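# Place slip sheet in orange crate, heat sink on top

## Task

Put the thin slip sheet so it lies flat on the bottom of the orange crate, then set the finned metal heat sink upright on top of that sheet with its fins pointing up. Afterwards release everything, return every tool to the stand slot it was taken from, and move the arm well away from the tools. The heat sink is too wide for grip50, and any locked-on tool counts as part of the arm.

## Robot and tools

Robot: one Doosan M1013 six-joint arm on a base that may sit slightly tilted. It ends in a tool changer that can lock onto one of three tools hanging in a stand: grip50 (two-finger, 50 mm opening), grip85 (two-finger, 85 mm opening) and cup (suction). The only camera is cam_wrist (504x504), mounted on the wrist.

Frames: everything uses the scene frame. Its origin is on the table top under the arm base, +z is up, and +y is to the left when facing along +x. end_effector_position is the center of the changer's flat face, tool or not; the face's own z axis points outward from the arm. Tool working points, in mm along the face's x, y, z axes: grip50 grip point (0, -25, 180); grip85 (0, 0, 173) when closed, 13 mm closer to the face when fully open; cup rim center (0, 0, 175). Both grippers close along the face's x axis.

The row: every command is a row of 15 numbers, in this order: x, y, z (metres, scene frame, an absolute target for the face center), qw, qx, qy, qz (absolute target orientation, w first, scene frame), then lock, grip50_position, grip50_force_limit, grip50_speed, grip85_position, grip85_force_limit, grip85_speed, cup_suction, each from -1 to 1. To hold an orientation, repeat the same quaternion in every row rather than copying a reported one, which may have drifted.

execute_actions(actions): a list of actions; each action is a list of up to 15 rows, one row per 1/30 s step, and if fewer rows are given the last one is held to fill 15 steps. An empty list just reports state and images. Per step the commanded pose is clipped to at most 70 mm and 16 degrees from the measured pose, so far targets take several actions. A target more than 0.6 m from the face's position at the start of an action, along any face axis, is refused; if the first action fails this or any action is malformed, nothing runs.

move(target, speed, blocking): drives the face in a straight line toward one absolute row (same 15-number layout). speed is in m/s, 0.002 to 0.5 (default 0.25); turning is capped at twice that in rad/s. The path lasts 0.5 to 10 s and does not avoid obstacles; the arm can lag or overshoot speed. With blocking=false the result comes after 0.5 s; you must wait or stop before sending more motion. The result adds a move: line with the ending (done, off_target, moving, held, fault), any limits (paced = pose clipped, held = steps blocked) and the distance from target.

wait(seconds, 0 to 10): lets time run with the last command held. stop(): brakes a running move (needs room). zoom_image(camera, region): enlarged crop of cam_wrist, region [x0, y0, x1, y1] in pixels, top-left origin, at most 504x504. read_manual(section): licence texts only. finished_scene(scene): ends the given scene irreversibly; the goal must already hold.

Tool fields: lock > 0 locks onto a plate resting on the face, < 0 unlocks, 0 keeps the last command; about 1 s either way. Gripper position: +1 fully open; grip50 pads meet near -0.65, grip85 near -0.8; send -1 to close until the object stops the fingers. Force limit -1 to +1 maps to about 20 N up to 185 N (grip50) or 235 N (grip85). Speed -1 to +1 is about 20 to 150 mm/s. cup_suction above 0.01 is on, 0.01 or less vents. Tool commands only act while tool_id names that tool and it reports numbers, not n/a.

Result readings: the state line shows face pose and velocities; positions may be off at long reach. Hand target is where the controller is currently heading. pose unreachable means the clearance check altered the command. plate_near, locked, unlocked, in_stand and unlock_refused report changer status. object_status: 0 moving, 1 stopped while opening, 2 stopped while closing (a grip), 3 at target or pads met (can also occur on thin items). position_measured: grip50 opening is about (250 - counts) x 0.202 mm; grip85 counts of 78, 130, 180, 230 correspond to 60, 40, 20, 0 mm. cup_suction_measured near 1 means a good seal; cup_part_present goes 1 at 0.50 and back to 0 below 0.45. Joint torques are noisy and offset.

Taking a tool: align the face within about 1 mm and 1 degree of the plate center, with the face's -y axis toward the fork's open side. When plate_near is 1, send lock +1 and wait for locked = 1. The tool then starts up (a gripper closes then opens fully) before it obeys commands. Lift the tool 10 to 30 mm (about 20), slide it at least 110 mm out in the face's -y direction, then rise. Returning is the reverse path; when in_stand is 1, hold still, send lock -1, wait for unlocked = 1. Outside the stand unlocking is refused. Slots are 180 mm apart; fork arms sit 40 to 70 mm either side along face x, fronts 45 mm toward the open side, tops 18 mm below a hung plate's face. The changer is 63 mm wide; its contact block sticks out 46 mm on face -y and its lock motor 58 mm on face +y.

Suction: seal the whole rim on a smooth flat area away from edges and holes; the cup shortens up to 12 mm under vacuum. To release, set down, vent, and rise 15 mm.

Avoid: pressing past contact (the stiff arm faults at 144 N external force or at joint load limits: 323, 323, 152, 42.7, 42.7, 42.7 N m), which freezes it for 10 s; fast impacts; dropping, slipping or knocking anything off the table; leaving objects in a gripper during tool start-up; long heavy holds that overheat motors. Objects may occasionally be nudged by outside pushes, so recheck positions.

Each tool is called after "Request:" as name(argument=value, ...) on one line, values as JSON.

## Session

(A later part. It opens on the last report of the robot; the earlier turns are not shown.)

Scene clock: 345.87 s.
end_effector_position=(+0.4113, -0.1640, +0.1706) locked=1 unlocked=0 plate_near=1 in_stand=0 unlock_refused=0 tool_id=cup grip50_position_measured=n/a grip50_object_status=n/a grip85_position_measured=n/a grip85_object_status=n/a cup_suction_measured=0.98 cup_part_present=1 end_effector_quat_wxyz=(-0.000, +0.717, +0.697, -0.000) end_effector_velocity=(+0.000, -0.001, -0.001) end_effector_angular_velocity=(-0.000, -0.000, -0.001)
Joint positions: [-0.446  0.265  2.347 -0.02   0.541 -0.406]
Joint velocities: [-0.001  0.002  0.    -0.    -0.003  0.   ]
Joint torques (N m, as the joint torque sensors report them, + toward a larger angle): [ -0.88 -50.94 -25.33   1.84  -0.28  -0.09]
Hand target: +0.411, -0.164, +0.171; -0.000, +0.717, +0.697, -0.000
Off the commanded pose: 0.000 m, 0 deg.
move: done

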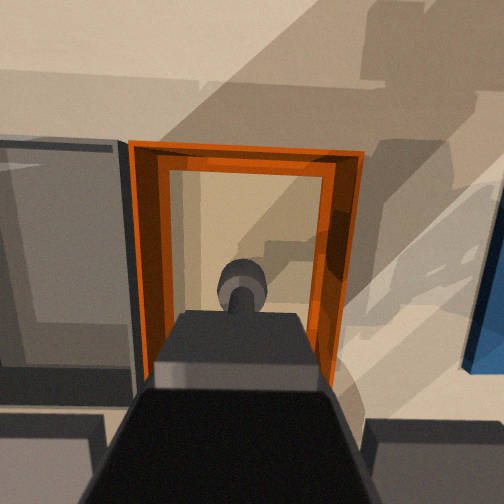

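Request:
move(target=[0.4113, -0.164, 0.168, 0.0, 0.7169, 0.6972, 0.0, 0, 1, 0, 0, 1, 0, 0, 1], speed=0.006)

Scene clock: 349.60 s.
end_effector_position=(+0.4113, -0.1640, +0.1680) locked=1 unlocked=0 plate_near=1 in_stand=0 unlock_refused=0 tool_id=cup grip50_position_measured=n/a grip50_object_status=n/a grip85_position_measured=n/a grip85_object_status=n/a cup_suction_measured=0.98 cup_part_present=1 end_effector_quat_wxyz=(+0.000, +0.717, +0.697, -0.000) end_effector_velocity=(-0.001, -0.000, -0.001) end_effector_angular_velocity=(+0.001, +0.000, -0.002)
Joint positions: [-0.446  0.27   2.348 -0.02   0.535 -0.406]
Joint velocities: [-0.001  0.001  0.001  0.001 -0.001  0.   ]
Joint torques (N m, as the joint torque sensors report them, + toward a larger angle): [ -2.71 -51.85 -24.84   1.55   0.2    0.13]
Hand target: +0.411, -0.164, +0.168; -0.000, +0.717, +0.697, -0.000
Off the commanded pose: 0.000 m, 0 deg.
move: done

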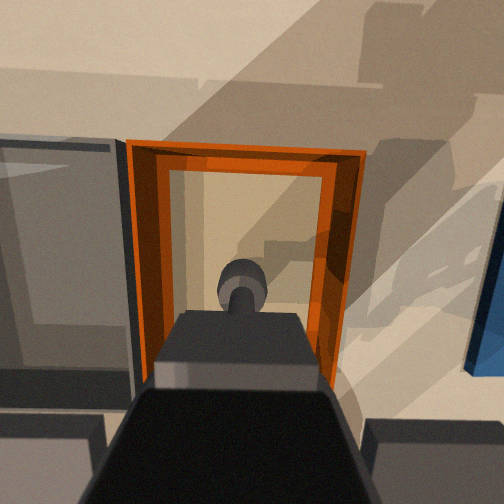

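Request:
zoom_image(camera="cam_wrist", region=[120, 110, 370, 340])

Region (120, 110, 370, 340) of cam_wrist's 504x504 image, scaled by 2.016, with more detail than that image has; it fills the top 464 rows of this view, and the rest is white.

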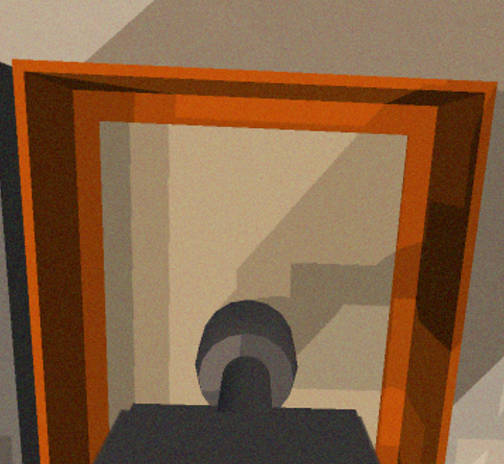

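Request:
execute_actions(actions=[[[0.4113, -0.164, 0.1677, 0.0, 0.7169, 0.6972, 0.0, 0, 1, 0, 0, 1, 0, 0, 1],[0.4113, -0.164, 0.1674, 0.0, 0.7169, 0.6972, 0.0, 0, 1, 0, 0, 1, 0, 0, 1],[0.4113, -0.164, 0.1671, 0.0, 0.7169, 0.6972, 0.0, 0, 1, 0, 0, 1, 0, 0, 1],[0.4113, -0.164, 0.1668, 0.0, 0.7169, 0.6972, 0.0, 0, 1, 0, 0, 1, 0, 0, 1],[0.4113, -0.164, 0.1665, 0.0, 0.7169, 0.6972, 0.0, 0, 1, 0, 0, 1, 0, 0, 1]]])

Request:
zoom_image(camera="cam_wrist", region=[120, 110, 370, 340])

Scene clock: 356.97 s.
end_effector_position=(+0.4114, -0.1640, +0.1666) locked=1 unlocked=0 plate_near=1 in_stand=0 unlock_refused=0 tool_id=cup grip50_position_measured=n/a grip50_object_status=n/a grip85_position_measured=n/a grip85_object_status=n/a cup_suction_measured=0.98 cup_part_present=1 end_effector_quat_wxyz=(+0.000, +0.717, +0.697, +0.000) end_effector_velocity=(-0.000, +0.001, -0.001) end_effector_angular_velocity=(-0.000, +0.001, +0.002)
Joint positions: [-0.446  0.273  2.349 -0.02   0.532 -0.406]
Joint velocities: [ 0.001  0.001  0.001 -0.001 -0.001 -0.   ]
Joint torques (N m, as the joint torque sensors report them, + toward a larger angle): [ -3.29 -12.88 -12.59   1.83  -6.61  -0.29]
Hand target: +0.411, -0.164, +0.167; -0.000, +0.717, +0.697, +0.000
Off the commanded pose: 0.000 m, 0 deg.

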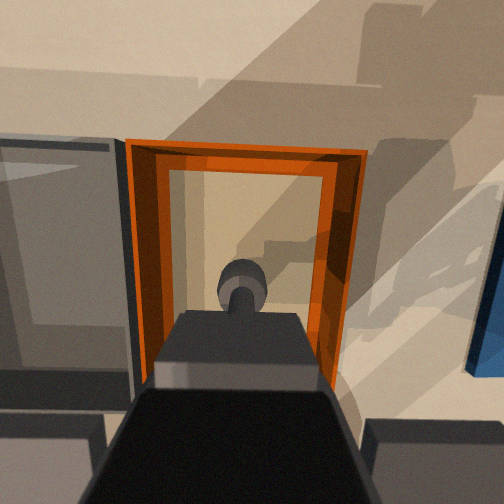

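Region (120, 110, 370, 340) of cam_wrist's 504x504 image, scaled by 2.016, with more detail than that image has; it fills the top 464 rows of this view, and the rest is white.

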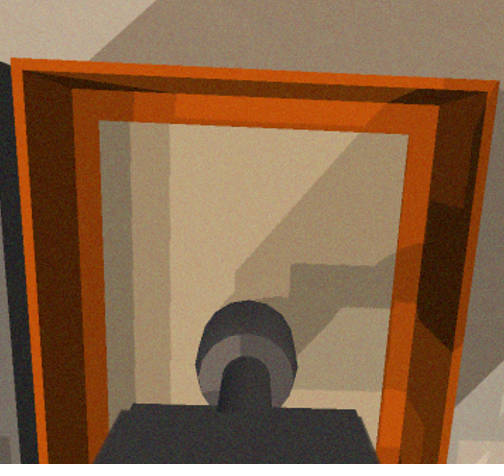

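Request:
execute_actions(actions=[[[0.4113, -0.164, 0.1670, 0.0, 0.7169, 0.6972, 0.0, 0, 1, 0, 0, 1, 0, 0, -1],[0.4113, -0.164, 0.1675, 0.0, 0.7169, 0.6972, 0.0, 0, 1, 0, 0, 1, 0, 0, -1]]])

Scene clock: 360.10 s.
end_effector_position=(+0.4112, -0.1640, +0.1674) locked=1 unlocked=0 plate_near=1 in_stand=0 unlock_refused=0 tool_id=cup grip50_position_measured=n/a grip50_object_status=n/a grip85_position_measured=n/a grip85_object_status=n/a cup_suction_measured=0.00 cup_part_present=0 end_effector_quat_wxyz=(-0.000, +0.717, +0.697, -0.000) end_effector_velocity=(+0.001, +0.000, +0.001) end_effector_angular_velocity=(-0.001, -0.001, +0.002)
Joint positions: [-0.446  0.271  2.349 -0.02   0.534 -0.406]
Joint velocities: [ 0.002 -0.001 -0.001 -0.     0.001  0.   ]
Joint torques (N m, as the joint torque sensors report them, + toward a larger angle): [ -3.04 -28.61 -13.26   1.59  -1.47  -0.28]
Hand target: +0.411, -0.164, +0.167; +0.000, +0.717, +0.697, -0.000
Off the commanded pose: 0.000 m, 0 deg.

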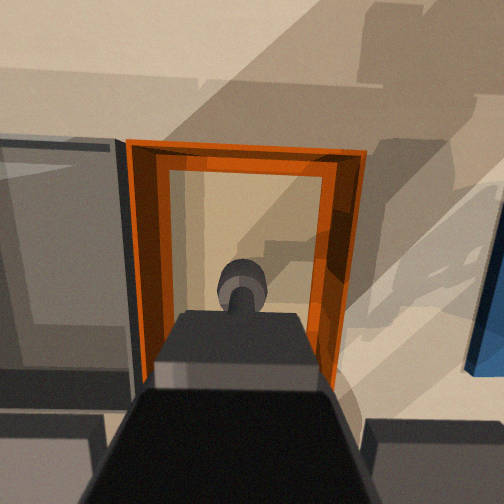

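Request:
move(target=[0.4113, -0.164, 0.235, 0.0, 0.7169, 0.6972, 0.0, 0, 1, 0, 0, 1, 0, 0, -1], speed=0.12)

Request:
move(target=[0.5938, 0.1930, 0.3803, 0.0, 0.7561, 0.6545, 0.0, 0, 1, 0, 0, 1, 0, 0, -1], speed=0.35)

Request:
move(target=[0.7126, 0.1758, 0.3803, 0.0, 0.7561, 0.6545, 0.0, 0, 1, 0, 0, 1, 0, 0, -1], speed=0.15)

Scene clock: 367.67 s.
end_effector_position=(+0.4114, -0.1640, +0.2348) locked=1 unlocked=0 plate_near=1 in_stand=0 unlock_refused=0 tool_id=cup grip50_position_measured=n/a grip50_object_status=n/a grip85_position_measured=n/a grip85_object_status=n/a cup_suction_measured=0.00 cup_part_present=0 end_effector_quat_wxyz=(-0.000, +0.717, +0.697, -0.000) end_effector_velocity=(+0.000, -0.000, +0.002) end_effector_angular_velocity=(-0.000, -0.001, -0.000)
Joint positions: [-0.445  0.149  2.308 -0.016  0.696 -0.41 ]
Joint velocities: [ 0.    -0.003 -0.002  0.001  0.004 -0.   ]
Joint torques (N m, as the joint torque sensors report them, + toward a larger angle): [ -2.87 -44.82 -30.99   2.38  -0.5   -0.18]
Hand target: +0.411, -0.164, +0.235; +0.000, +0.717, +0.697, -0.000
Off the commanded pose: 0.000 m, 0 deg.
move: done

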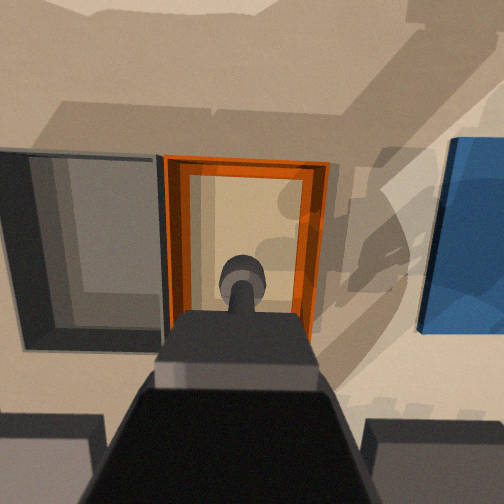

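Scene clock: 369.43 s.
end_effector_position=(+0.5936, +0.1926, +0.3801) locked=1 unlocked=0 plate_near=1 in_stand=0 unlock_refused=0 tool_id=cup grip50_position_measured=n/a grip50_object_status=n/a grip85_position_measured=n/a grip85_object_status=n/a cup_suction_measured=0.00 cup_part_present=0 end_effector_quat_wxyz=(+0.001, +0.756, +0.654, -0.001) end_effector_velocity=(+0.001, +0.001, +0.000) end_effector_angular_velocity=(-0.001, +0.001, -0.001)
Joint positions: [ 0.264  0.24   1.858 -0.002  1.06   0.404]
Joint velocities: [ 0.001  0.002 -0.003 -0.001  0.002  0.002]
Joint torques (N m, as the joint torque sensors report them, + toward a larger angle): [ -0.55 -64.38 -42.6    3.45  -0.44   0.17]
Hand target: +0.594, +0.193, +0.380; +0.001, +0.756, +0.654, -0.001
Off the commanded pose: 0.001 m, 0 deg.
move: done

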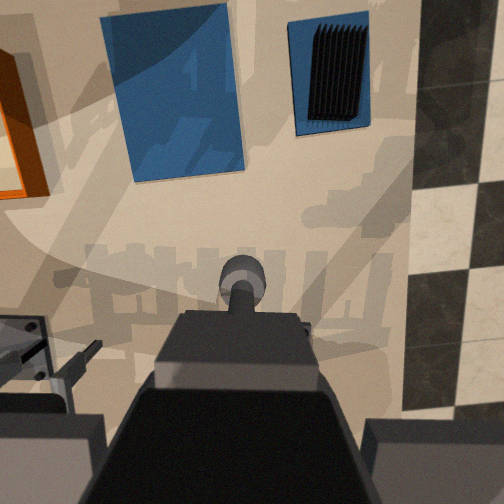

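Scene clock: 370.67 s.
end_effector_position=(+0.7125, +0.1760, +0.3802) locked=1 unlocked=0 plate_near=1 in_stand=0 unlock_refused=0 tool_id=cup grip50_position_measured=n/a grip50_object_status=n/a grip85_position_measured=n/a grip85_object_status=n/a cup_suction_measured=0.00 cup_part_present=0 end_effector_quat_wxyz=(-0.000, +0.756, +0.654, +0.000) end_effector_velocity=(+0.001, -0.000, -0.001) end_effector_angular_velocity=(+0.000, +0.002, -0.000)
Joint positions: [ 0.201  0.399  1.638 -0.001  1.12   0.34 ]
Joint velocities: [-0.001  0.002 -0.002  0.     0.001 -0.   ]
Joint torques (N m, as the joint torque sensors report them, + toward a larger angle): [ -2.12 -81.47 -42.96   3.4   -0.45  -0.17]
Hand target: +0.713, +0.176, +0.380; -0.000, +0.756, +0.654, +0.000
Off the commanded pose: 0.000 m, 0 deg.
move: done

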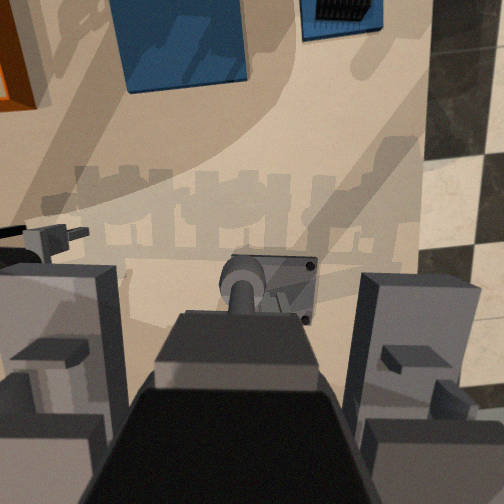

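Request:
move(target=[0.7126, 0.1758, 0.3608, 0.0, 0.7561, 0.6545, 0.0, 0, 1, 0, 0, 1, 0, 0, -1], speed=0.03)

Scene clock: 373.33 s.
end_effector_position=(+0.7126, +0.1758, +0.3609) locked=1 unlocked=0 plate_near=1 in_stand=1 unlock_refused=0 tool_id=cup grip50_position_measured=n/a grip50_object_status=n/a grip85_position_measured=n/a grip85_object_status=n/a cup_suction_measured=0.00 cup_part_present=0 end_effector_quat_wxyz=(-0.000, +0.756, +0.654, +0.000) end_effector_velocity=(-0.000, -0.000, -0.001) end_effector_angular_velocity=(-0.001, +0.001, +0.001)
Joint positions: [ 0.201  0.414  1.656 -0.001  1.088  0.34 ]
Joint velocities: [-0.     0.001  0.002 -0.001 -0.001 -0.   ]
Joint torques (N m, as the joint torque sensors report them, + toward a larger angle): [ -1.54 -84.25 -41.51   3.49  -0.15  -0.12]
Hand target: +0.713, +0.176, +0.361; -0.000, +0.756, +0.654, +0.000
Off the commanded pose: 0.000 m, 0 deg.
move: done

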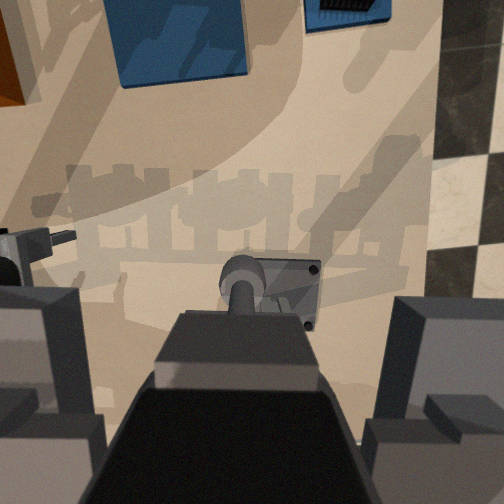

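Request:
execute_actions(actions=[[[0.7126, 0.1758, 0.3605, 0.0, 0.7561, 0.6545, 0.0, -1, 1, 0, 0, 1, 0, 0, -1]],[[0.7126, 0.1758, 0.3605, 0.0, 0.7561, 0.6545, 0.0, -1, 1, 0, 0, 1, 0, 0, -1]]])

Scene clock: 376.60 s.
end_effector_position=(+0.7126, +0.1758, +0.3605) locked=0 unlocked=1 plate_near=1 in_stand=1 unlock_refused=0 tool_id=none grip50_position_measured=n/a grip50_object_status=n/a grip85_position_measured=n/a grip85_object_status=n/a cup_suction_measured=n/a cup_part_present=n/a end_effector_quat_wxyz=(-0.000, +0.756, +0.654, -0.000) end_effector_velocity=(+0.000, -0.000, -0.000) end_effector_angular_velocity=(+0.000, +0.000, -0.000)
Joint positions: [ 0.201  0.414  1.656 -0.001  1.087  0.34 ]
Joint velocities: [-0.  0.  0.  0. -0. -0.]
Joint torques (N m, as the joint torque sensors report them, + toward a larger angle): [ -1.07 -78.49 -38.43   3.31  -0.09  -0.06]
Hand target: +0.713, +0.176, +0.360; +0.000, +0.756, +0.654, +0.000
Off the commanded pose: 0.000 m, 0 deg.

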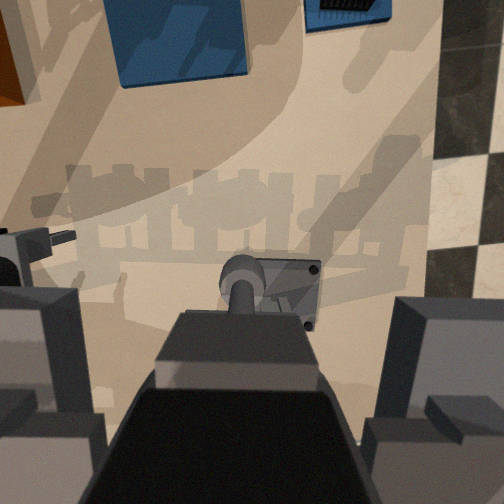

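Request:
move(target=[0.7126, 0.1758, 0.41, 0.0, 0.7561, 0.6545, 0.0, 0, 1, 0, 0, 1, 0, 0, -1], speed=0.12)

Request:
move(target=[0.6610, -0.1805, 0.43, 0.0, 0.7561, 0.6545, 0.0, 0, 1, 0, 0, 1, 0, 0, -1], speed=0.35)

Request:
zoom_image(camera="cam_wrist", region=[160, 250, 320, 410])

Scene clock: 381.43 s.
end_effector_position=(+0.7127, +0.1758, +0.4099) locked=0 unlocked=1 plate_near=0 in_stand=0 unlock_refused=0 tool_id=none grip50_position_measured=n/a grip50_object_status=n/a grip85_position_measured=n/a grip85_object_status=n/a cup_suction_measured=n/a cup_part_present=n/a end_effector_quat_wxyz=(-0.000, +0.756, +0.654, -0.000) end_effector_velocity=(-0.000, +0.001, +0.001) end_effector_angular_velocity=(+0.000, +0.000, +0.001)
Joint positions: [ 0.201  0.38   1.608 -0.001  1.169  0.34 ]
Joint velocities: [ 0.001 -0.001 -0.001  0.     0.002 -0.   ]
Joint torques (N m, as the joint torque sensors report them, + toward a larger angle): [ -2.19 -74.41 -39.53   3.5   -0.2   -0.12]
Hand target: +0.713, +0.176, +0.410; +0.000, +0.756, +0.654, -0.000
Off the commanded pose: 0.000 m, 0 deg.
move: done

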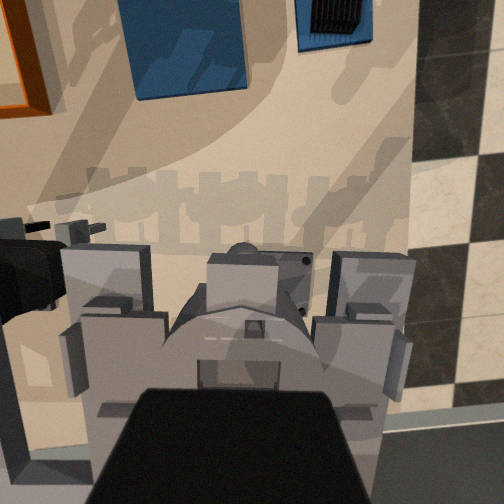

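Scene clock: 383.03 s.
end_effector_position=(+0.6613, -0.1802, +0.4300) locked=0 unlocked=1 plate_near=0 in_stand=0 unlock_refused=0 tool_id=none grip50_position_measured=n/a grip50_object_status=n/a grip85_position_measured=n/a grip85_object_status=n/a cup_suction_measured=n/a cup_part_present=n/a end_effector_quat_wxyz=(-0.001, +0.756, +0.655, +0.000) end_effector_velocity=(-0.000, -0.002, +0.000) end_effector_angular_velocity=(+0.001, -0.000, -0.001)
Joint positions: [-0.305  0.292  1.687 -0.008  1.176 -0.163]
Joint velocities: [-0.003  0.001 -0.001  0.001  0.    -0.002]
Joint torques (N m, as the joint torque sensors report them, + toward a larger angle): [ -4.09 -68.46 -40.36   3.68   0.07  -0.28]
Hand target: +0.661, -0.180, +0.430; -0.001, +0.756, +0.654, +0.000
Off the commanded pose: 0.000 m, 0 deg.
move: done

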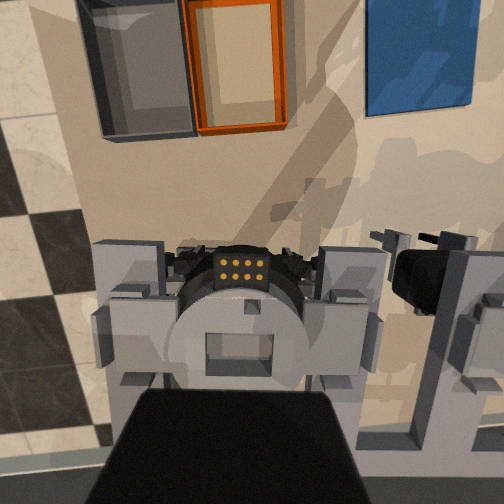

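Region (160, 250, 320, 410) of cam_wrist's 504x504 image, scaled by 3.150, with more detail than that image has.

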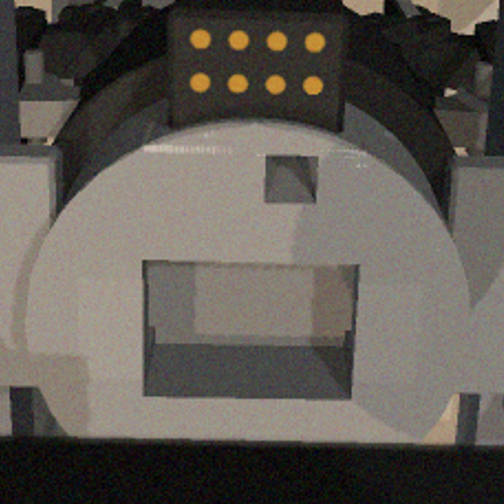

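Request:
execute_actions(actions=[])

Request:
zoom_image(camera="cam_wrist", region=[160, 250, 320, 410])

Scene clock: 391.37 s.
end_effector_position=(+0.6613, -0.1803, +0.4300) locked=0 unlocked=1 plate_near=0 in_stand=0 unlock_refused=0 tool_id=none grip50_position_measured=n/a grip50_object_status=n/a grip85_position_measured=n/a grip85_object_status=n/a cup_suction_measured=n/a cup_part_present=n/a end_effector_quat_wxyz=(-0.001, +0.756, +0.654, +0.000) end_effector_velocity=(-0.000, -0.000, -0.001) end_effector_angular_velocity=(+0.000, +0.001, -0.000)
Joint positions: [-0.305  0.292  1.687 -0.008  1.176 -0.164]
Joint velocities: [-0.     0.     0.001 -0.    -0.     0.   ]
Joint torques (N m, as the joint torque sensors report them, + toward a larger angle): [ -2.31 -68.48 -40.42   3.69  -0.26  -0.08]
Hand target: +0.661, -0.180, +0.430; -0.001, +0.756, +0.654, +0.000
Off the commanded pose: 0.000 m, 0 deg.

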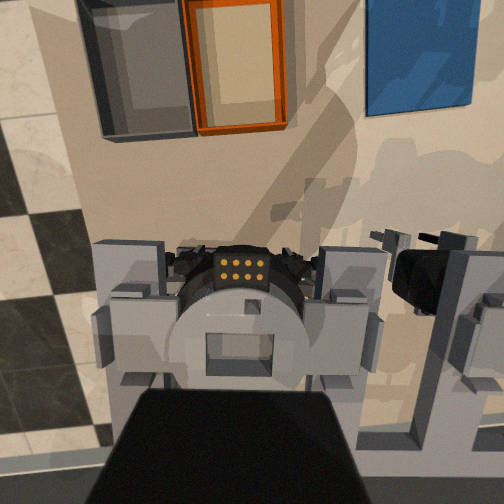

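Region (160, 250, 320, 410) of cam_wrist's 504x504 image, scaled by 3.150, with more detail than that image has.

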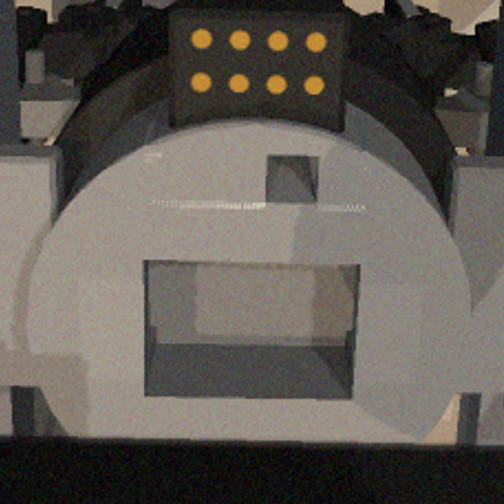

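Request:
move(target=[0.6623, -0.1807, 0.365, 0.0, 0.7561, 0.6545, 0.0, 0, 1, 0, 0, 1, 0, 0, -1], speed=0.12)

Request:
move(target=[0.6623, -0.1807, 0.3613, 0.0, 0.7561, 0.6545, 0.0, 0, 1, 0, 0, 1, 0, 0, -1], speed=0.01)

Scene clock: 401.00 s.
end_effector_position=(+0.6622, -0.1807, +0.3652) locked=0 unlocked=1 plate_near=0 in_stand=0 unlock_refused=0 tool_id=none grip50_position_measured=n/a grip50_object_status=n/a grip85_position_measured=n/a grip85_object_status=n/a cup_suction_measured=n/a cup_part_present=n/a end_effector_quat_wxyz=(+0.000, +0.756, +0.654, +0.000) end_effector_velocity=(-0.000, -0.000, -0.002) end_effector_angular_velocity=(+0.000, +0.001, -0.001)
Joint positions: [-0.306  0.339  1.751 -0.01   1.064 -0.162]
Joint velocities: [-0.001  0.002  0.002 -0.    -0.003  0.   ]
Joint torques (N m, as the joint torque sensors report them, + toward a larger angle): [ -2.34 -68.18 -37.45   3.39  -0.27   0.02]
Hand target: +0.662, -0.181, +0.365; -0.000, +0.756, +0.654, +0.000
Off the commanded pose: 0.000 m, 0 deg.
move: done

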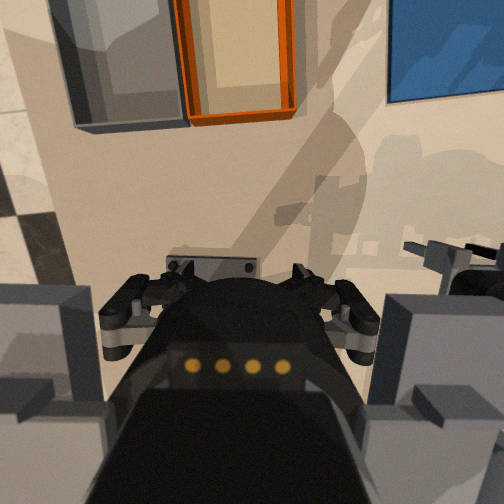

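Scene clock: 401.70 s.
end_effector_position=(+0.6623, -0.1807, +0.3614) locked=0 unlocked=1 plate_near=0 in_stand=1 unlock_refused=0 tool_id=none grip50_position_measured=n/a grip50_object_status=n/a grip85_position_measured=n/a grip85_object_status=n/a cup_suction_measured=n/a cup_part_present=n/a end_effector_quat_wxyz=(+0.000, +0.756, +0.654, +0.000) end_effector_velocity=(-0.000, -0.001, -0.000) end_effector_angular_velocity=(-0.001, -0.000, -0.001)
Joint positions: [-0.306  0.343  1.754 -0.01   1.057 -0.162]
Joint velocities: [-0.002  0.     0.001 -0.001 -0.001 -0.   ]
Joint torques (N m, as the joint torque sensors report them, + toward a larger angle): [ -2.55 -69.31 -37.6    3.03  -0.32   0.07]
Hand target: +0.662, -0.181, +0.361; -0.000, +0.756, +0.654, -0.000
Off the commanded pose: 0.000 m, 0 deg.
move: done

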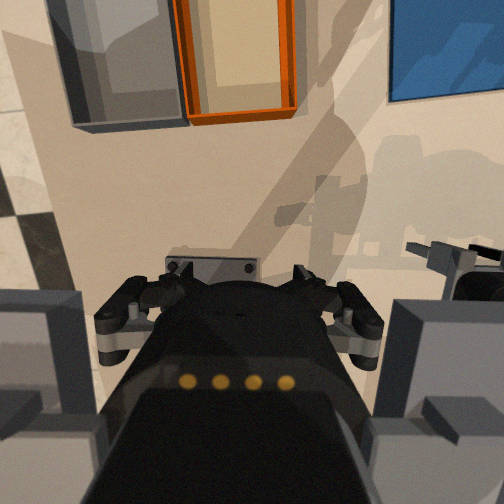

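Request:
execute_actions(actions=[[[0.6623, -0.1807, 0.3610, 0.0, 0.7561, 0.6545, 0.0, 0, 1, 0, 0, 1, 0, 0, -1],[0.6623, -0.1807, 0.3608, 0.0, 0.7561, 0.6545, 0.0, 0, 1, 0, 0, 1, 0, 0, -1],[0.6623, -0.1807, 0.3606, 0.0, 0.7561, 0.6545, 0.0, 0, 1, 0, 0, 1, 0, 0, -1]]])

Scene clock: 404.33 s.
end_effector_position=(+0.6623, -0.1807, +0.3606) locked=0 unlocked=1 plate_near=1 in_stand=1 unlock_refused=0 tool_id=none grip50_position_measured=n/a grip50_object_status=n/a grip85_position_measured=n/a grip85_object_status=n/a cup_suction_measured=n/a cup_part_present=n/a end_effector_quat_wxyz=(-0.000, +0.756, +0.654, -0.000) end_effector_velocity=(-0.000, -0.000, -0.001) end_effector_angular_velocity=(+0.000, +0.001, -0.000)
Joint positions: [-0.306  0.343  1.755 -0.01   1.056 -0.162]
Joint velocities: [-0.  0.  0.  0. -0. -0.]
Joint torques (N m, as the joint torque sensors report them, + toward a larger angle): [ -3.52 -69.05 -37.42   3.01   0.08  -0.21]
Hand target: +0.662, -0.181, +0.361; -0.000, +0.756, +0.654, +0.000
Off the commanded pose: 0.000 m, 0 deg.

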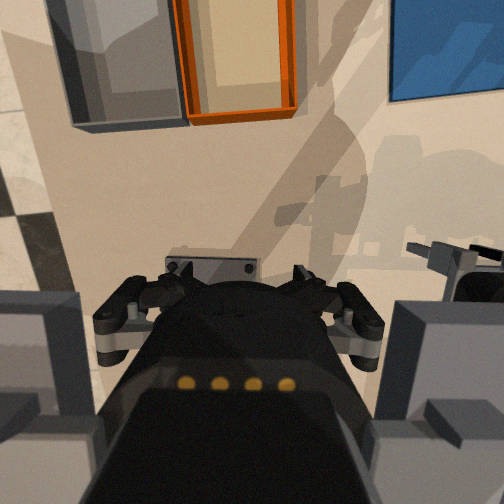

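Request:
execute_actions(actions=[[[0.6623, -0.1807, 0.3603, 0.0, 0.7561, 0.6545, 0.0, 1, 1, 0, 0, 1, 0, 1, -1]],[[0.6623, -0.1807, 0.3603, 0.0, 0.7561, 0.6545, 0.0, 1, 1, 0, 0, 1, 0, 1, -1]]])

Scene clock: 408.10 s.
end_effector_position=(+0.6623, -0.1807, +0.3602) locked=1 unlocked=0 plate_near=1 in_stand=1 unlock_refused=0 tool_id=grip85 grip50_position_measured=n/a grip50_object_status=n/a grip85_position_measured=n/a grip85_object_status=n/a cup_suction_measured=n/a cup_part_present=n/a end_effector_quat_wxyz=(-0.000, +0.756, +0.654, -0.000) end_effector_velocity=(-0.000, +0.000, -0.000) end_effector_angular_velocity=(+0.001, +0.001, -0.000)
Joint positions: [-0.306  0.344  1.755 -0.01   1.055 -0.162]
Joint velocities: [-0.     0.     0.001  0.001 -0.     0.   ]
Joint torques (N m, as the joint torque sensors report them, + toward a larger angle): [ -2.47 -73.3  -37.68   2.94   0.54   0.24]
Hand target: +0.662, -0.181, +0.360; +0.000, +0.756, +0.654, +0.000
Off the commanded pose: 0.000 m, 0 deg.

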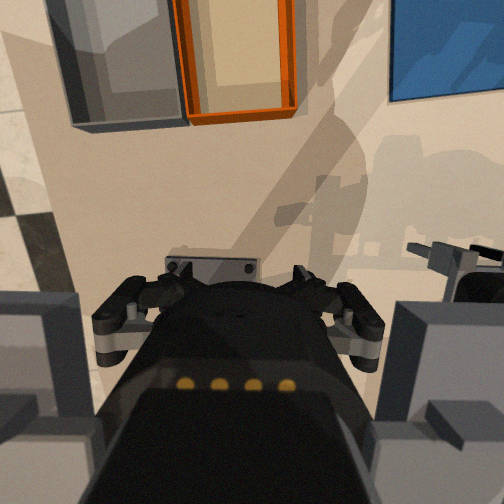

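Request:
move(target=[0.6623, -0.1807, 0.3803, 0.0, 0.7561, 0.6545, 0.0, 0, 1, 0, 0, 1, 0, 1, -1], speed=0.06)

Request:
move(target=[0.5435, -0.1635, 0.3803, 0.0, 0.7561, 0.6545, 0.0, 0, 1, 0, 0, 1, 0, 1, -1], speed=0.15)

Request:
move(target=[0.3936, 0.3357, 0.30, 0.0, 0.7490, 0.6626, 0.0, 0, 1, 0, 0, 1, 0, 1, -1], speed=0.35)

Scene clock: 425.67 s.
end_effector_position=(+0.6623, -0.1807, +0.3802) locked=1 unlocked=0 plate_near=1 in_stand=0 unlock_refused=0 tool_id=grip85 grip50_position_measured=n/a grip50_object_status=n/a grip85_position_measured=3 grip85_object_status=3 cup_suction_measured=n/a cup_part_present=n/a end_effector_quat_wxyz=(-0.000, +0.756, +0.654, -0.000) end_effector_velocity=(-0.000, -0.001, +0.001) end_effector_angular_velocity=(+0.000, -0.000, -0.002)
Joint positions: [-0.306  0.328  1.737 -0.01   1.09  -0.162]
Joint velocities: [-0.001 -0.001 -0.001  0.001  0.002  0.   ]
Joint torques (N m, as the joint torque sensors report them, + toward a larger angle): [ -1.26 -76.63 -45.04   3.48  -0.66  -0.1 ]
Hand target: +0.662, -0.181, +0.380; +0.000, +0.756, +0.654, -0.000
Off the commanded pose: 0.000 m, 0 deg.
move: done

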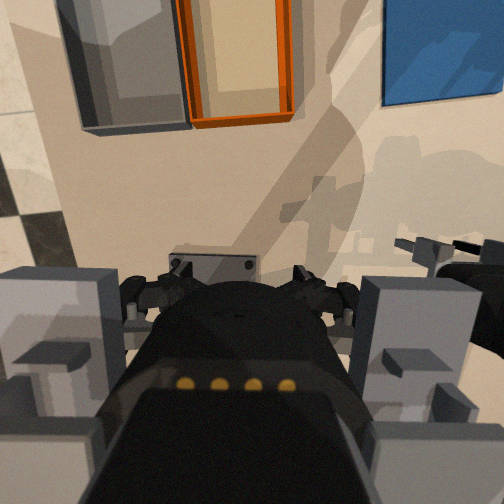

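Scene clock: 426.90 s.
end_effector_position=(+0.5436, -0.1636, +0.3804) locked=1 unlocked=0 plate_near=1 in_stand=0 unlock_refused=0 tool_id=grip85 grip50_position_measured=n/a grip50_object_status=n/a grip85_position_measured=3 grip85_object_status=3 cup_suction_measured=n/a cup_part_present=n/a end_effector_quat_wxyz=(-0.000, +0.756, +0.654, +0.000) end_effector_velocity=(-0.001, +0.001, -0.000) end_effector_angular_velocity=(-0.000, +0.001, +0.002)
Joint positions: [-0.341  0.153  1.961 -0.01   1.04  -0.197]
Joint velocities: [ 0.001 -0.001  0.002 -0.001  0.    -0.001]
Joint torques (N m, as the joint torque sensors report them, + toward a larger angle): [  0.38 -58.29 -43.17   3.46  -0.07  -0.02]
Hand target: +0.543, -0.164, +0.380; -0.000, +0.756, +0.654, +0.000
Off the commanded pose: 0.000 m, 0 deg.
move: done

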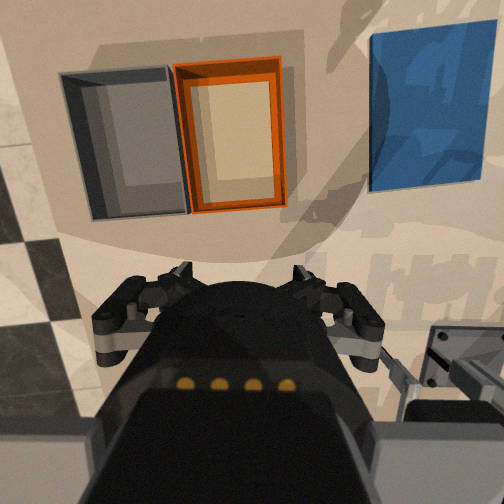

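Scene clock: 429.00 s.
end_effector_position=(+0.3932, +0.3349, +0.3001) locked=1 unlocked=0 plate_near=1 in_stand=0 unlock_refused=0 tool_id=grip85 grip50_position_measured=n/a grip50_object_status=n/a grip85_position_measured=3 grip85_object_status=3 cup_suction_measured=n/a cup_part_present=n/a end_effector_quat_wxyz=(+0.001, +0.749, +0.663, -0.001) end_effector_velocity=(-0.000, +0.001, -0.000) end_effector_angular_velocity=(-0.001, -0.001, +0.001)
Joint positions: [0.64  0.163 2.127 0.004 0.867 0.755]
Joint velocities: [ 0.003  0.001 -0.001 -0.001  0.     0.003]
Joint torques (N m, as the joint torque sensors report them, + toward a larger angle): [ -2.24 -54.63 -36.56   2.8   -0.15  -0.29]
Hand target: +0.393, +0.335, +0.300; +0.001, +0.749, +0.663, -0.001
Off the commanded pose: 0.001 m, 0 deg.
move: done

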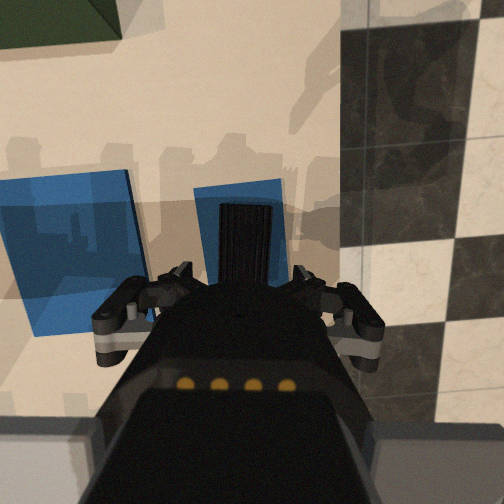

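Request:
execute_actions(actions=[])

Request:
zoom_image(camera="cam_wrist", region=[160, 160, 330, 330])

Scene clock: 432.40 s.
end_effector_position=(+0.3932, +0.3350, +0.3001) locked=1 unlocked=0 plate_near=1 in_stand=0 unlock_refused=0 tool_id=grip85 grip50_position_measured=n/a grip50_object_status=n/a grip85_position_measured=3 grip85_object_status=3 cup_suction_measured=n/a cup_part_present=n/a end_effector_quat_wxyz=(+0.001, +0.749, +0.663, -0.001) end_effector_velocity=(+0.000, -0.001, -0.000) end_effector_angular_velocity=(-0.000, -0.000, -0.001)
Joint positions: [0.64  0.163 2.127 0.004 0.867 0.755]
Joint velocities: [-0.001 -0.     0.001 -0.    -0.     0.   ]
Joint torques (N m, as the joint torque sensors report them, + toward a larger angle): [ -1.45 -53.87 -38.59   3.    -0.23  -0.1 ]
Hand target: +0.393, +0.335, +0.300; +0.001, +0.749, +0.663, -0.001
Off the commanded pose: 0.001 m, 0 deg.

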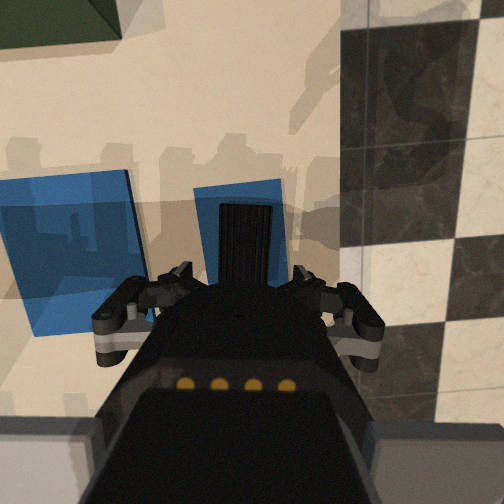

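Region (160, 160, 330, 330) of cam_wrist's 504x504 image, scaled by 2.965, with more detail than that image has.

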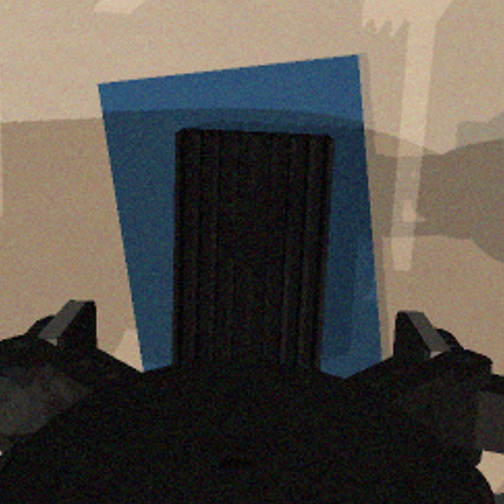

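Request:
move(target=[0.3933, 0.3350, 0.200, 0.0, 0.7490, 0.6626, 0.0, 0, 1, 0, 0, 1, -0.6, 0, -1], speed=0.15)

Request:
zoom_image(camera="cam_wrist", region=[140, 140, 350, 330])

Scene clock: 458.63 s.
end_effector_position=(+0.3932, +0.3349, +0.2002) locked=1 unlocked=0 plate_near=1 in_stand=0 unlock_refused=0 tool_id=grip85 grip50_position_measured=n/a grip50_object_status=n/a grip85_position_measured=3 grip85_object_status=3 cup_suction_measured=n/a cup_part_present=n/a end_effector_quat_wxyz=(-0.000, +0.749, +0.663, +0.000) end_effector_velocity=(-0.000, -0.000, -0.002) end_effector_angular_velocity=(-0.001, +0.000, +0.000)
Joint positions: [0.64  0.303 2.197 0.009 0.656 0.751]
Joint velocities: [-0.     0.002  0.002 -0.001 -0.003 -0.   ]
Joint torques (N m, as the joint torque sensors report them, + toward a larger angle): [ -2.31 -60.28 -31.33   2.07  -0.14  -0.18]
Hand target: +0.393, +0.335, +0.200; -0.000, +0.749, +0.663, -0.000
Off the commanded pose: 0.000 m, 0 deg.
move: done

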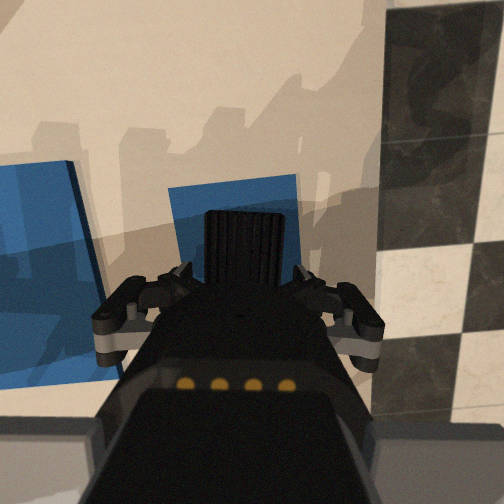

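Region (140, 140, 350, 330) of cam_wrist's 504x504 image, scaled by 2.400, with more detail than that image has; it fills the top 456 rows of this view, and the rest is white.

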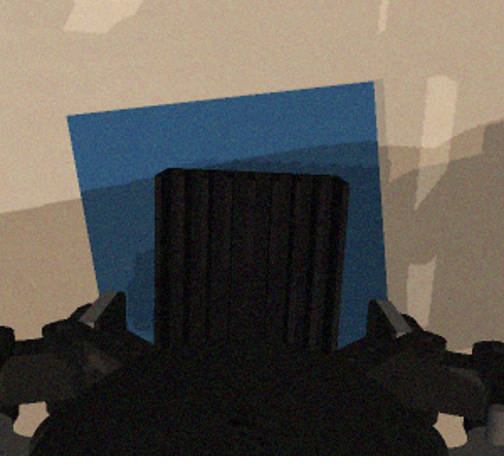

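Request:
execute_actions(actions=[[[0.3933, 0.3350, 0.200, 0.0, 0.7490, 0.6626, 0.0, 0, 1, 0, 0, -1, -0.6, -0.3, -1]],[[0.3933, 0.3350, 0.200, 0.0, 0.7490, 0.6626, 0.0, 0, 1, 0, 0, -1, -0.6, -0.3, -1]]])

Scene clock: 464.70 s.
end_effector_position=(+0.3933, +0.3350, +0.2000) locked=1 unlocked=0 plate_near=1 in_stand=0 unlock_refused=0 tool_id=grip85 grip50_position_measured=n/a grip50_object_status=n/a grip85_position_measured=79 grip85_object_status=2 cup_suction_measured=n/a cup_part_present=n/a end_effector_quat_wxyz=(-0.000, +0.749, +0.663, +0.000) end_effector_velocity=(+0.001, -0.001, +0.000) end_effector_angular_velocity=(+0.001, -0.000, -0.002)
Joint positions: [0.641 0.304 2.197 0.009 0.655 0.751]
Joint velocities: [-0.002 -0.001 -0.     0.     0.    -0.   ]
Joint torques (N m, as the joint torque sensors report them, + toward a larger angle): [ -3.6  -54.58 -27.94   2.17  -1.15  -0.25]
Hand target: +0.393, +0.335, +0.200; -0.000, +0.749, +0.663, +0.000
Off the commanded pose: 0.000 m, 0 deg.

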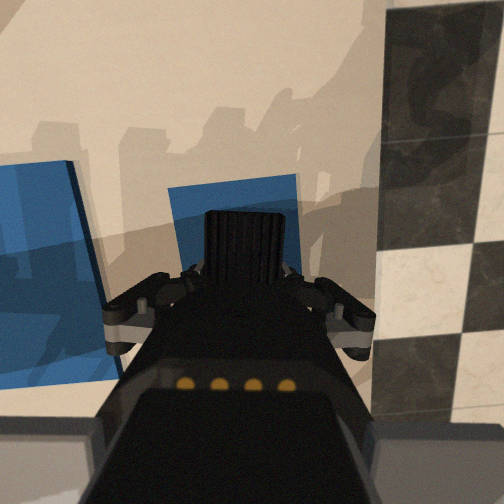

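Request:
move(target=[0.3933, 0.3350, 0.262, 0.0, 0.7490, 0.6626, 0.0, 0, 1, 0, 0, -1, -0.6, -0.3, -1], speed=0.15)

Request:
move(target=[0.4105, -0.1643, 0.258, 0.0, 0.7169, 0.6972, 0.0, 0, 1, 0, 0, -1, -0.6, -0.3, -1], speed=0.3)

Request:
zoom_image(camera="cam_wrist", region=[140, 130, 350, 330])

Scene clock: 494.73 s.
end_effector_position=(+0.3933, +0.3350, +0.2618) locked=1 unlocked=0 plate_near=1 in_stand=0 unlock_refused=0 tool_id=grip85 grip50_position_measured=n/a grip50_object_status=n/a grip85_position_measured=79 grip85_object_status=2 cup_suction_measured=n/a cup_part_present=n/a end_effector_quat_wxyz=(+0.000, +0.749, +0.663, -0.000) end_effector_velocity=(-0.001, -0.000, +0.001) end_effector_angular_velocity=(-0.000, +0.001, -0.000)
Joint positions: [0.64  0.212 2.157 0.008 0.786 0.752]
Joint velocities: [ 0.    -0.001 -0.     0.     0.002  0.   ]
Joint torques (N m, as the joint torque sensors report them, + toward a larger angle): [ -3.17 -58.31 -37.27   2.57  -0.11  -0.14]
Hand target: +0.393, +0.335, +0.262; +0.000, +0.749, +0.663, +0.000
Off the commanded pose: 0.000 m, 0 deg.
move: done

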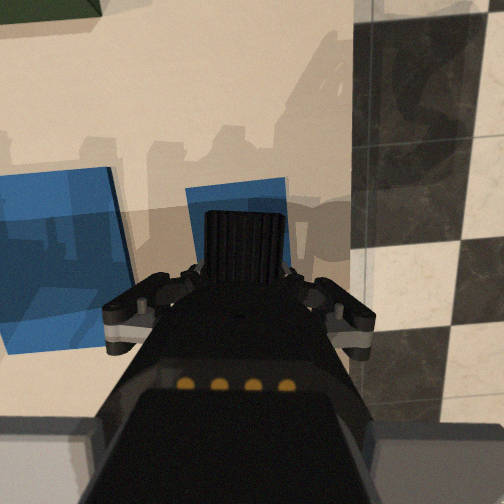

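Scene clock: 496.93 s.
end_effector_position=(+0.4108, -0.1634, +0.2581) locked=1 unlocked=0 plate_near=1 in_stand=0 unlock_refused=0 tool_id=grip85 grip50_position_measured=n/a grip50_object_status=n/a grip85_position_measured=79 grip85_object_status=2 cup_suction_measured=n/a cup_part_present=n/a end_effector_quat_wxyz=(-0.001, +0.717, +0.697, +0.001) end_effector_velocity=(+0.000, -0.002, -0.000) end_effector_angular_velocity=(+0.002, +0.000, -0.000)
Joint positions: [-0.445  0.11   2.291 -0.011  0.753 -0.413]
Joint velocities: [-0.005  0.002 -0.002  0.002  0.    -0.006]
Joint torques (N m, as the joint torque sensors report them, + toward a larger angle): [  0.96 -44.3  -35.     2.27  -0.2    0.08]
Hand target: +0.411, -0.164, +0.258; -0.001, +0.717, +0.697, +0.001
Off the commanded pose: 0.001 m, 0 deg.
move: done

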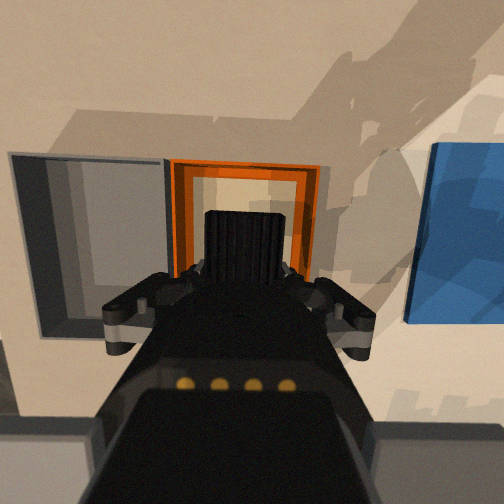

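Region (140, 130, 350, 330) of cam_wrist's 504x504 image, scaled by 2.400, with more detail than that image has; it fills the top 480 rows of this view, and the rest is white.

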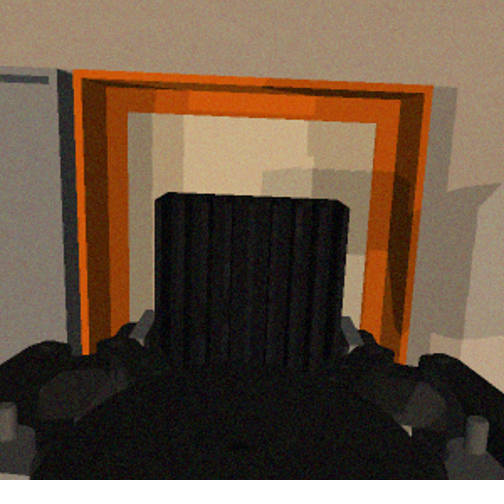

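Request:
move(target=[0.4105, -0.1643, 0.1985, 0.0, 0.7169, 0.6972, 0.0, 0, 1, 0, 0, -1, -0.6, -0.3, -1], speed=0.08)

Request:
zoom_image(camera="cam_wrist", region=[130, 130, 370, 330])

Scene clock: 501.03 s.
end_effector_position=(+0.4104, -0.1643, +0.1986) locked=1 unlocked=0 plate_near=1 in_stand=0 unlock_refused=0 tool_id=grip85 grip50_position_measured=n/a grip50_object_status=n/a grip85_position_measured=79 grip85_object_status=2 cup_suction_measured=n/a cup_part_present=n/a end_effector_quat_wxyz=(+0.000, +0.717, +0.697, +0.000) end_effector_velocity=(+0.001, +0.000, -0.001) end_effector_angular_velocity=(-0.000, -0.000, +0.002)
Joint positions: [-0.447  0.211  2.333 -0.018  0.609 -0.41 ]
Joint velocities: [ 0.002  0.003 -0.    -0.    -0.003  0.   ]
Joint torques (N m, as the joint torque sensors report them, + toward a larger angle): [ -1.01 -49.87 -29.96   1.82   0.1    0.04]
Hand target: +0.410, -0.164, +0.199; -0.000, +0.717, +0.697, +0.000
Off the commanded pose: 0.000 m, 0 deg.
move: done

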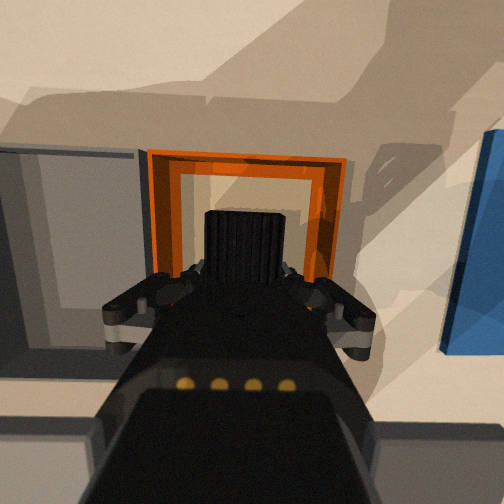

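Region (130, 130, 370, 330) of cam_wrist's 504x504 image, scaled by 2.100, with more detail than that image has.

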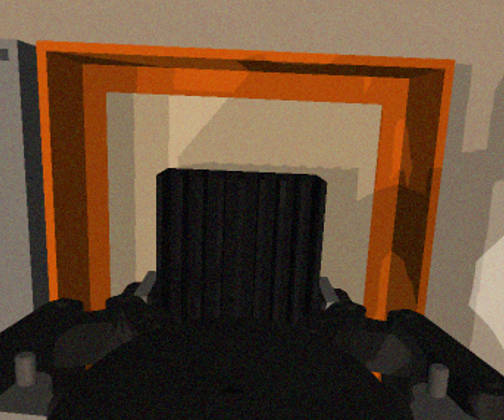

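Request:
execute_actions(actions=[[[0.4105, -0.1643, 0.1982, 0.0, 0.7169, 0.6972, 0.0, 0, 1, 0, 0, -1, -0.6, -0.3, -1],[0.4105, -0.1643, 0.1979, 0.0, 0.7169, 0.6972, 0.0, 0, 1, 0, 0, -1, -0.6, -0.3, -1],[0.4105, -0.1643, 0.1976, 0.0, 0.7169, 0.6972, 0.0, 0, 1, 0, 0, -1, -0.6, -0.3, -1],[0.4105, -0.1643, 0.1973, 0.0, 0.7169, 0.6972, 0.0, 0, 1, 0, 0, -1, -0.6, -0.3, -1],[0.4105, -0.1643, 0.1970, 0.0, 0.7169, 0.6972, 0.0, 0, 1, 0, 0, -1, -0.6, -0.3, -1]]])

Scene clock: 505.67 s.
end_effector_position=(+0.4105, -0.1643, +0.1970) locked=1 unlocked=0 plate_near=1 in_stand=0 unlock_refused=0 tool_id=grip85 grip50_position_measured=n/a grip50_object_status=n/a grip85_position_measured=79 grip85_object_status=2 cup_suction_measured=n/a cup_part_present=n/a end_effector_quat_wxyz=(+0.000, +0.717, +0.697, +0.000) end_effector_velocity=(-0.000, -0.000, -0.000) end_effector_angular_velocity=(-0.000, -0.000, -0.001)
Joint positions: [-0.447  0.214  2.334 -0.018  0.605 -0.409]
Joint velocities: [-0.001 -0.     0.001 -0.    -0.     0.   ]
Joint torques (N m, as the joint torque sensors report them, + toward a larger angle): [ -3.22 -51.34 -29.65   2.13  -0.29  -0.22]
Hand target: +0.410, -0.164, +0.197; -0.000, +0.717, +0.697, +0.000
Off the commanded pose: 0.000 m, 0 deg.

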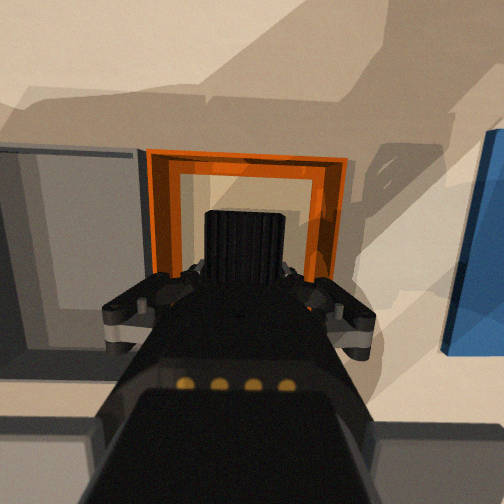

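Request:
execute_actions(actions=[[[0.4105, -0.1643, 0.1968, 0.0, 0.7169, 0.6972, 0.0, 0, 1, 0, 0, -1, -0.6, -0.3, -1],[0.4105, -0.1643, 0.1966, 0.0, 0.7169, 0.6972, 0.0, 0, 1, 0, 0, -1, -0.6, -0.3, -1],[0.4105, -0.1643, 0.1964, 0.0, 0.7169, 0.6972, 0.0, 0, 1, 0, 0, -1, -0.6, -0.3, -1],[0.4105, -0.1643, 0.1962, 0.0, 0.7169, 0.6972, 0.0, 0, 1, 0, 0, -1, -0.6, -0.3, -1]]])

Scene clock: 509.53 s.
end_effector_position=(+0.4105, -0.1643, +0.1962) locked=1 unlocked=0 plate_near=1 in_stand=0 unlock_refused=0 tool_id=grip85 grip50_position_measured=n/a grip50_object_status=n/a grip85_position_measured=79 grip85_object_status=2 cup_suction_measured=n/a cup_part_present=n/a end_effector_quat_wxyz=(+0.000, +0.717, +0.697, +0.000) end_effector_velocity=(-0.000, +0.000, -0.000) end_effector_angular_velocity=(+0.001, +0.001, -0.001)
Joint positions: [-0.447  0.216  2.334 -0.018  0.603 -0.409]
Joint velocities: [-0.  0.  0.  0.  0. -0.]
Joint torques (N m, as the joint torque sensors report them, + toward a larger angle): [ -1.82 -49.7  -29.2    2.1   -0.19   0.05]
Hand target: +0.410, -0.164, +0.196; -0.000, +0.717, +0.697, +0.000
Off the commanded pose: 0.000 m, 0 deg.

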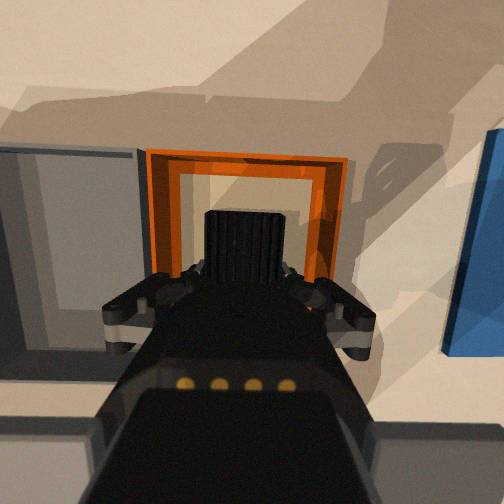

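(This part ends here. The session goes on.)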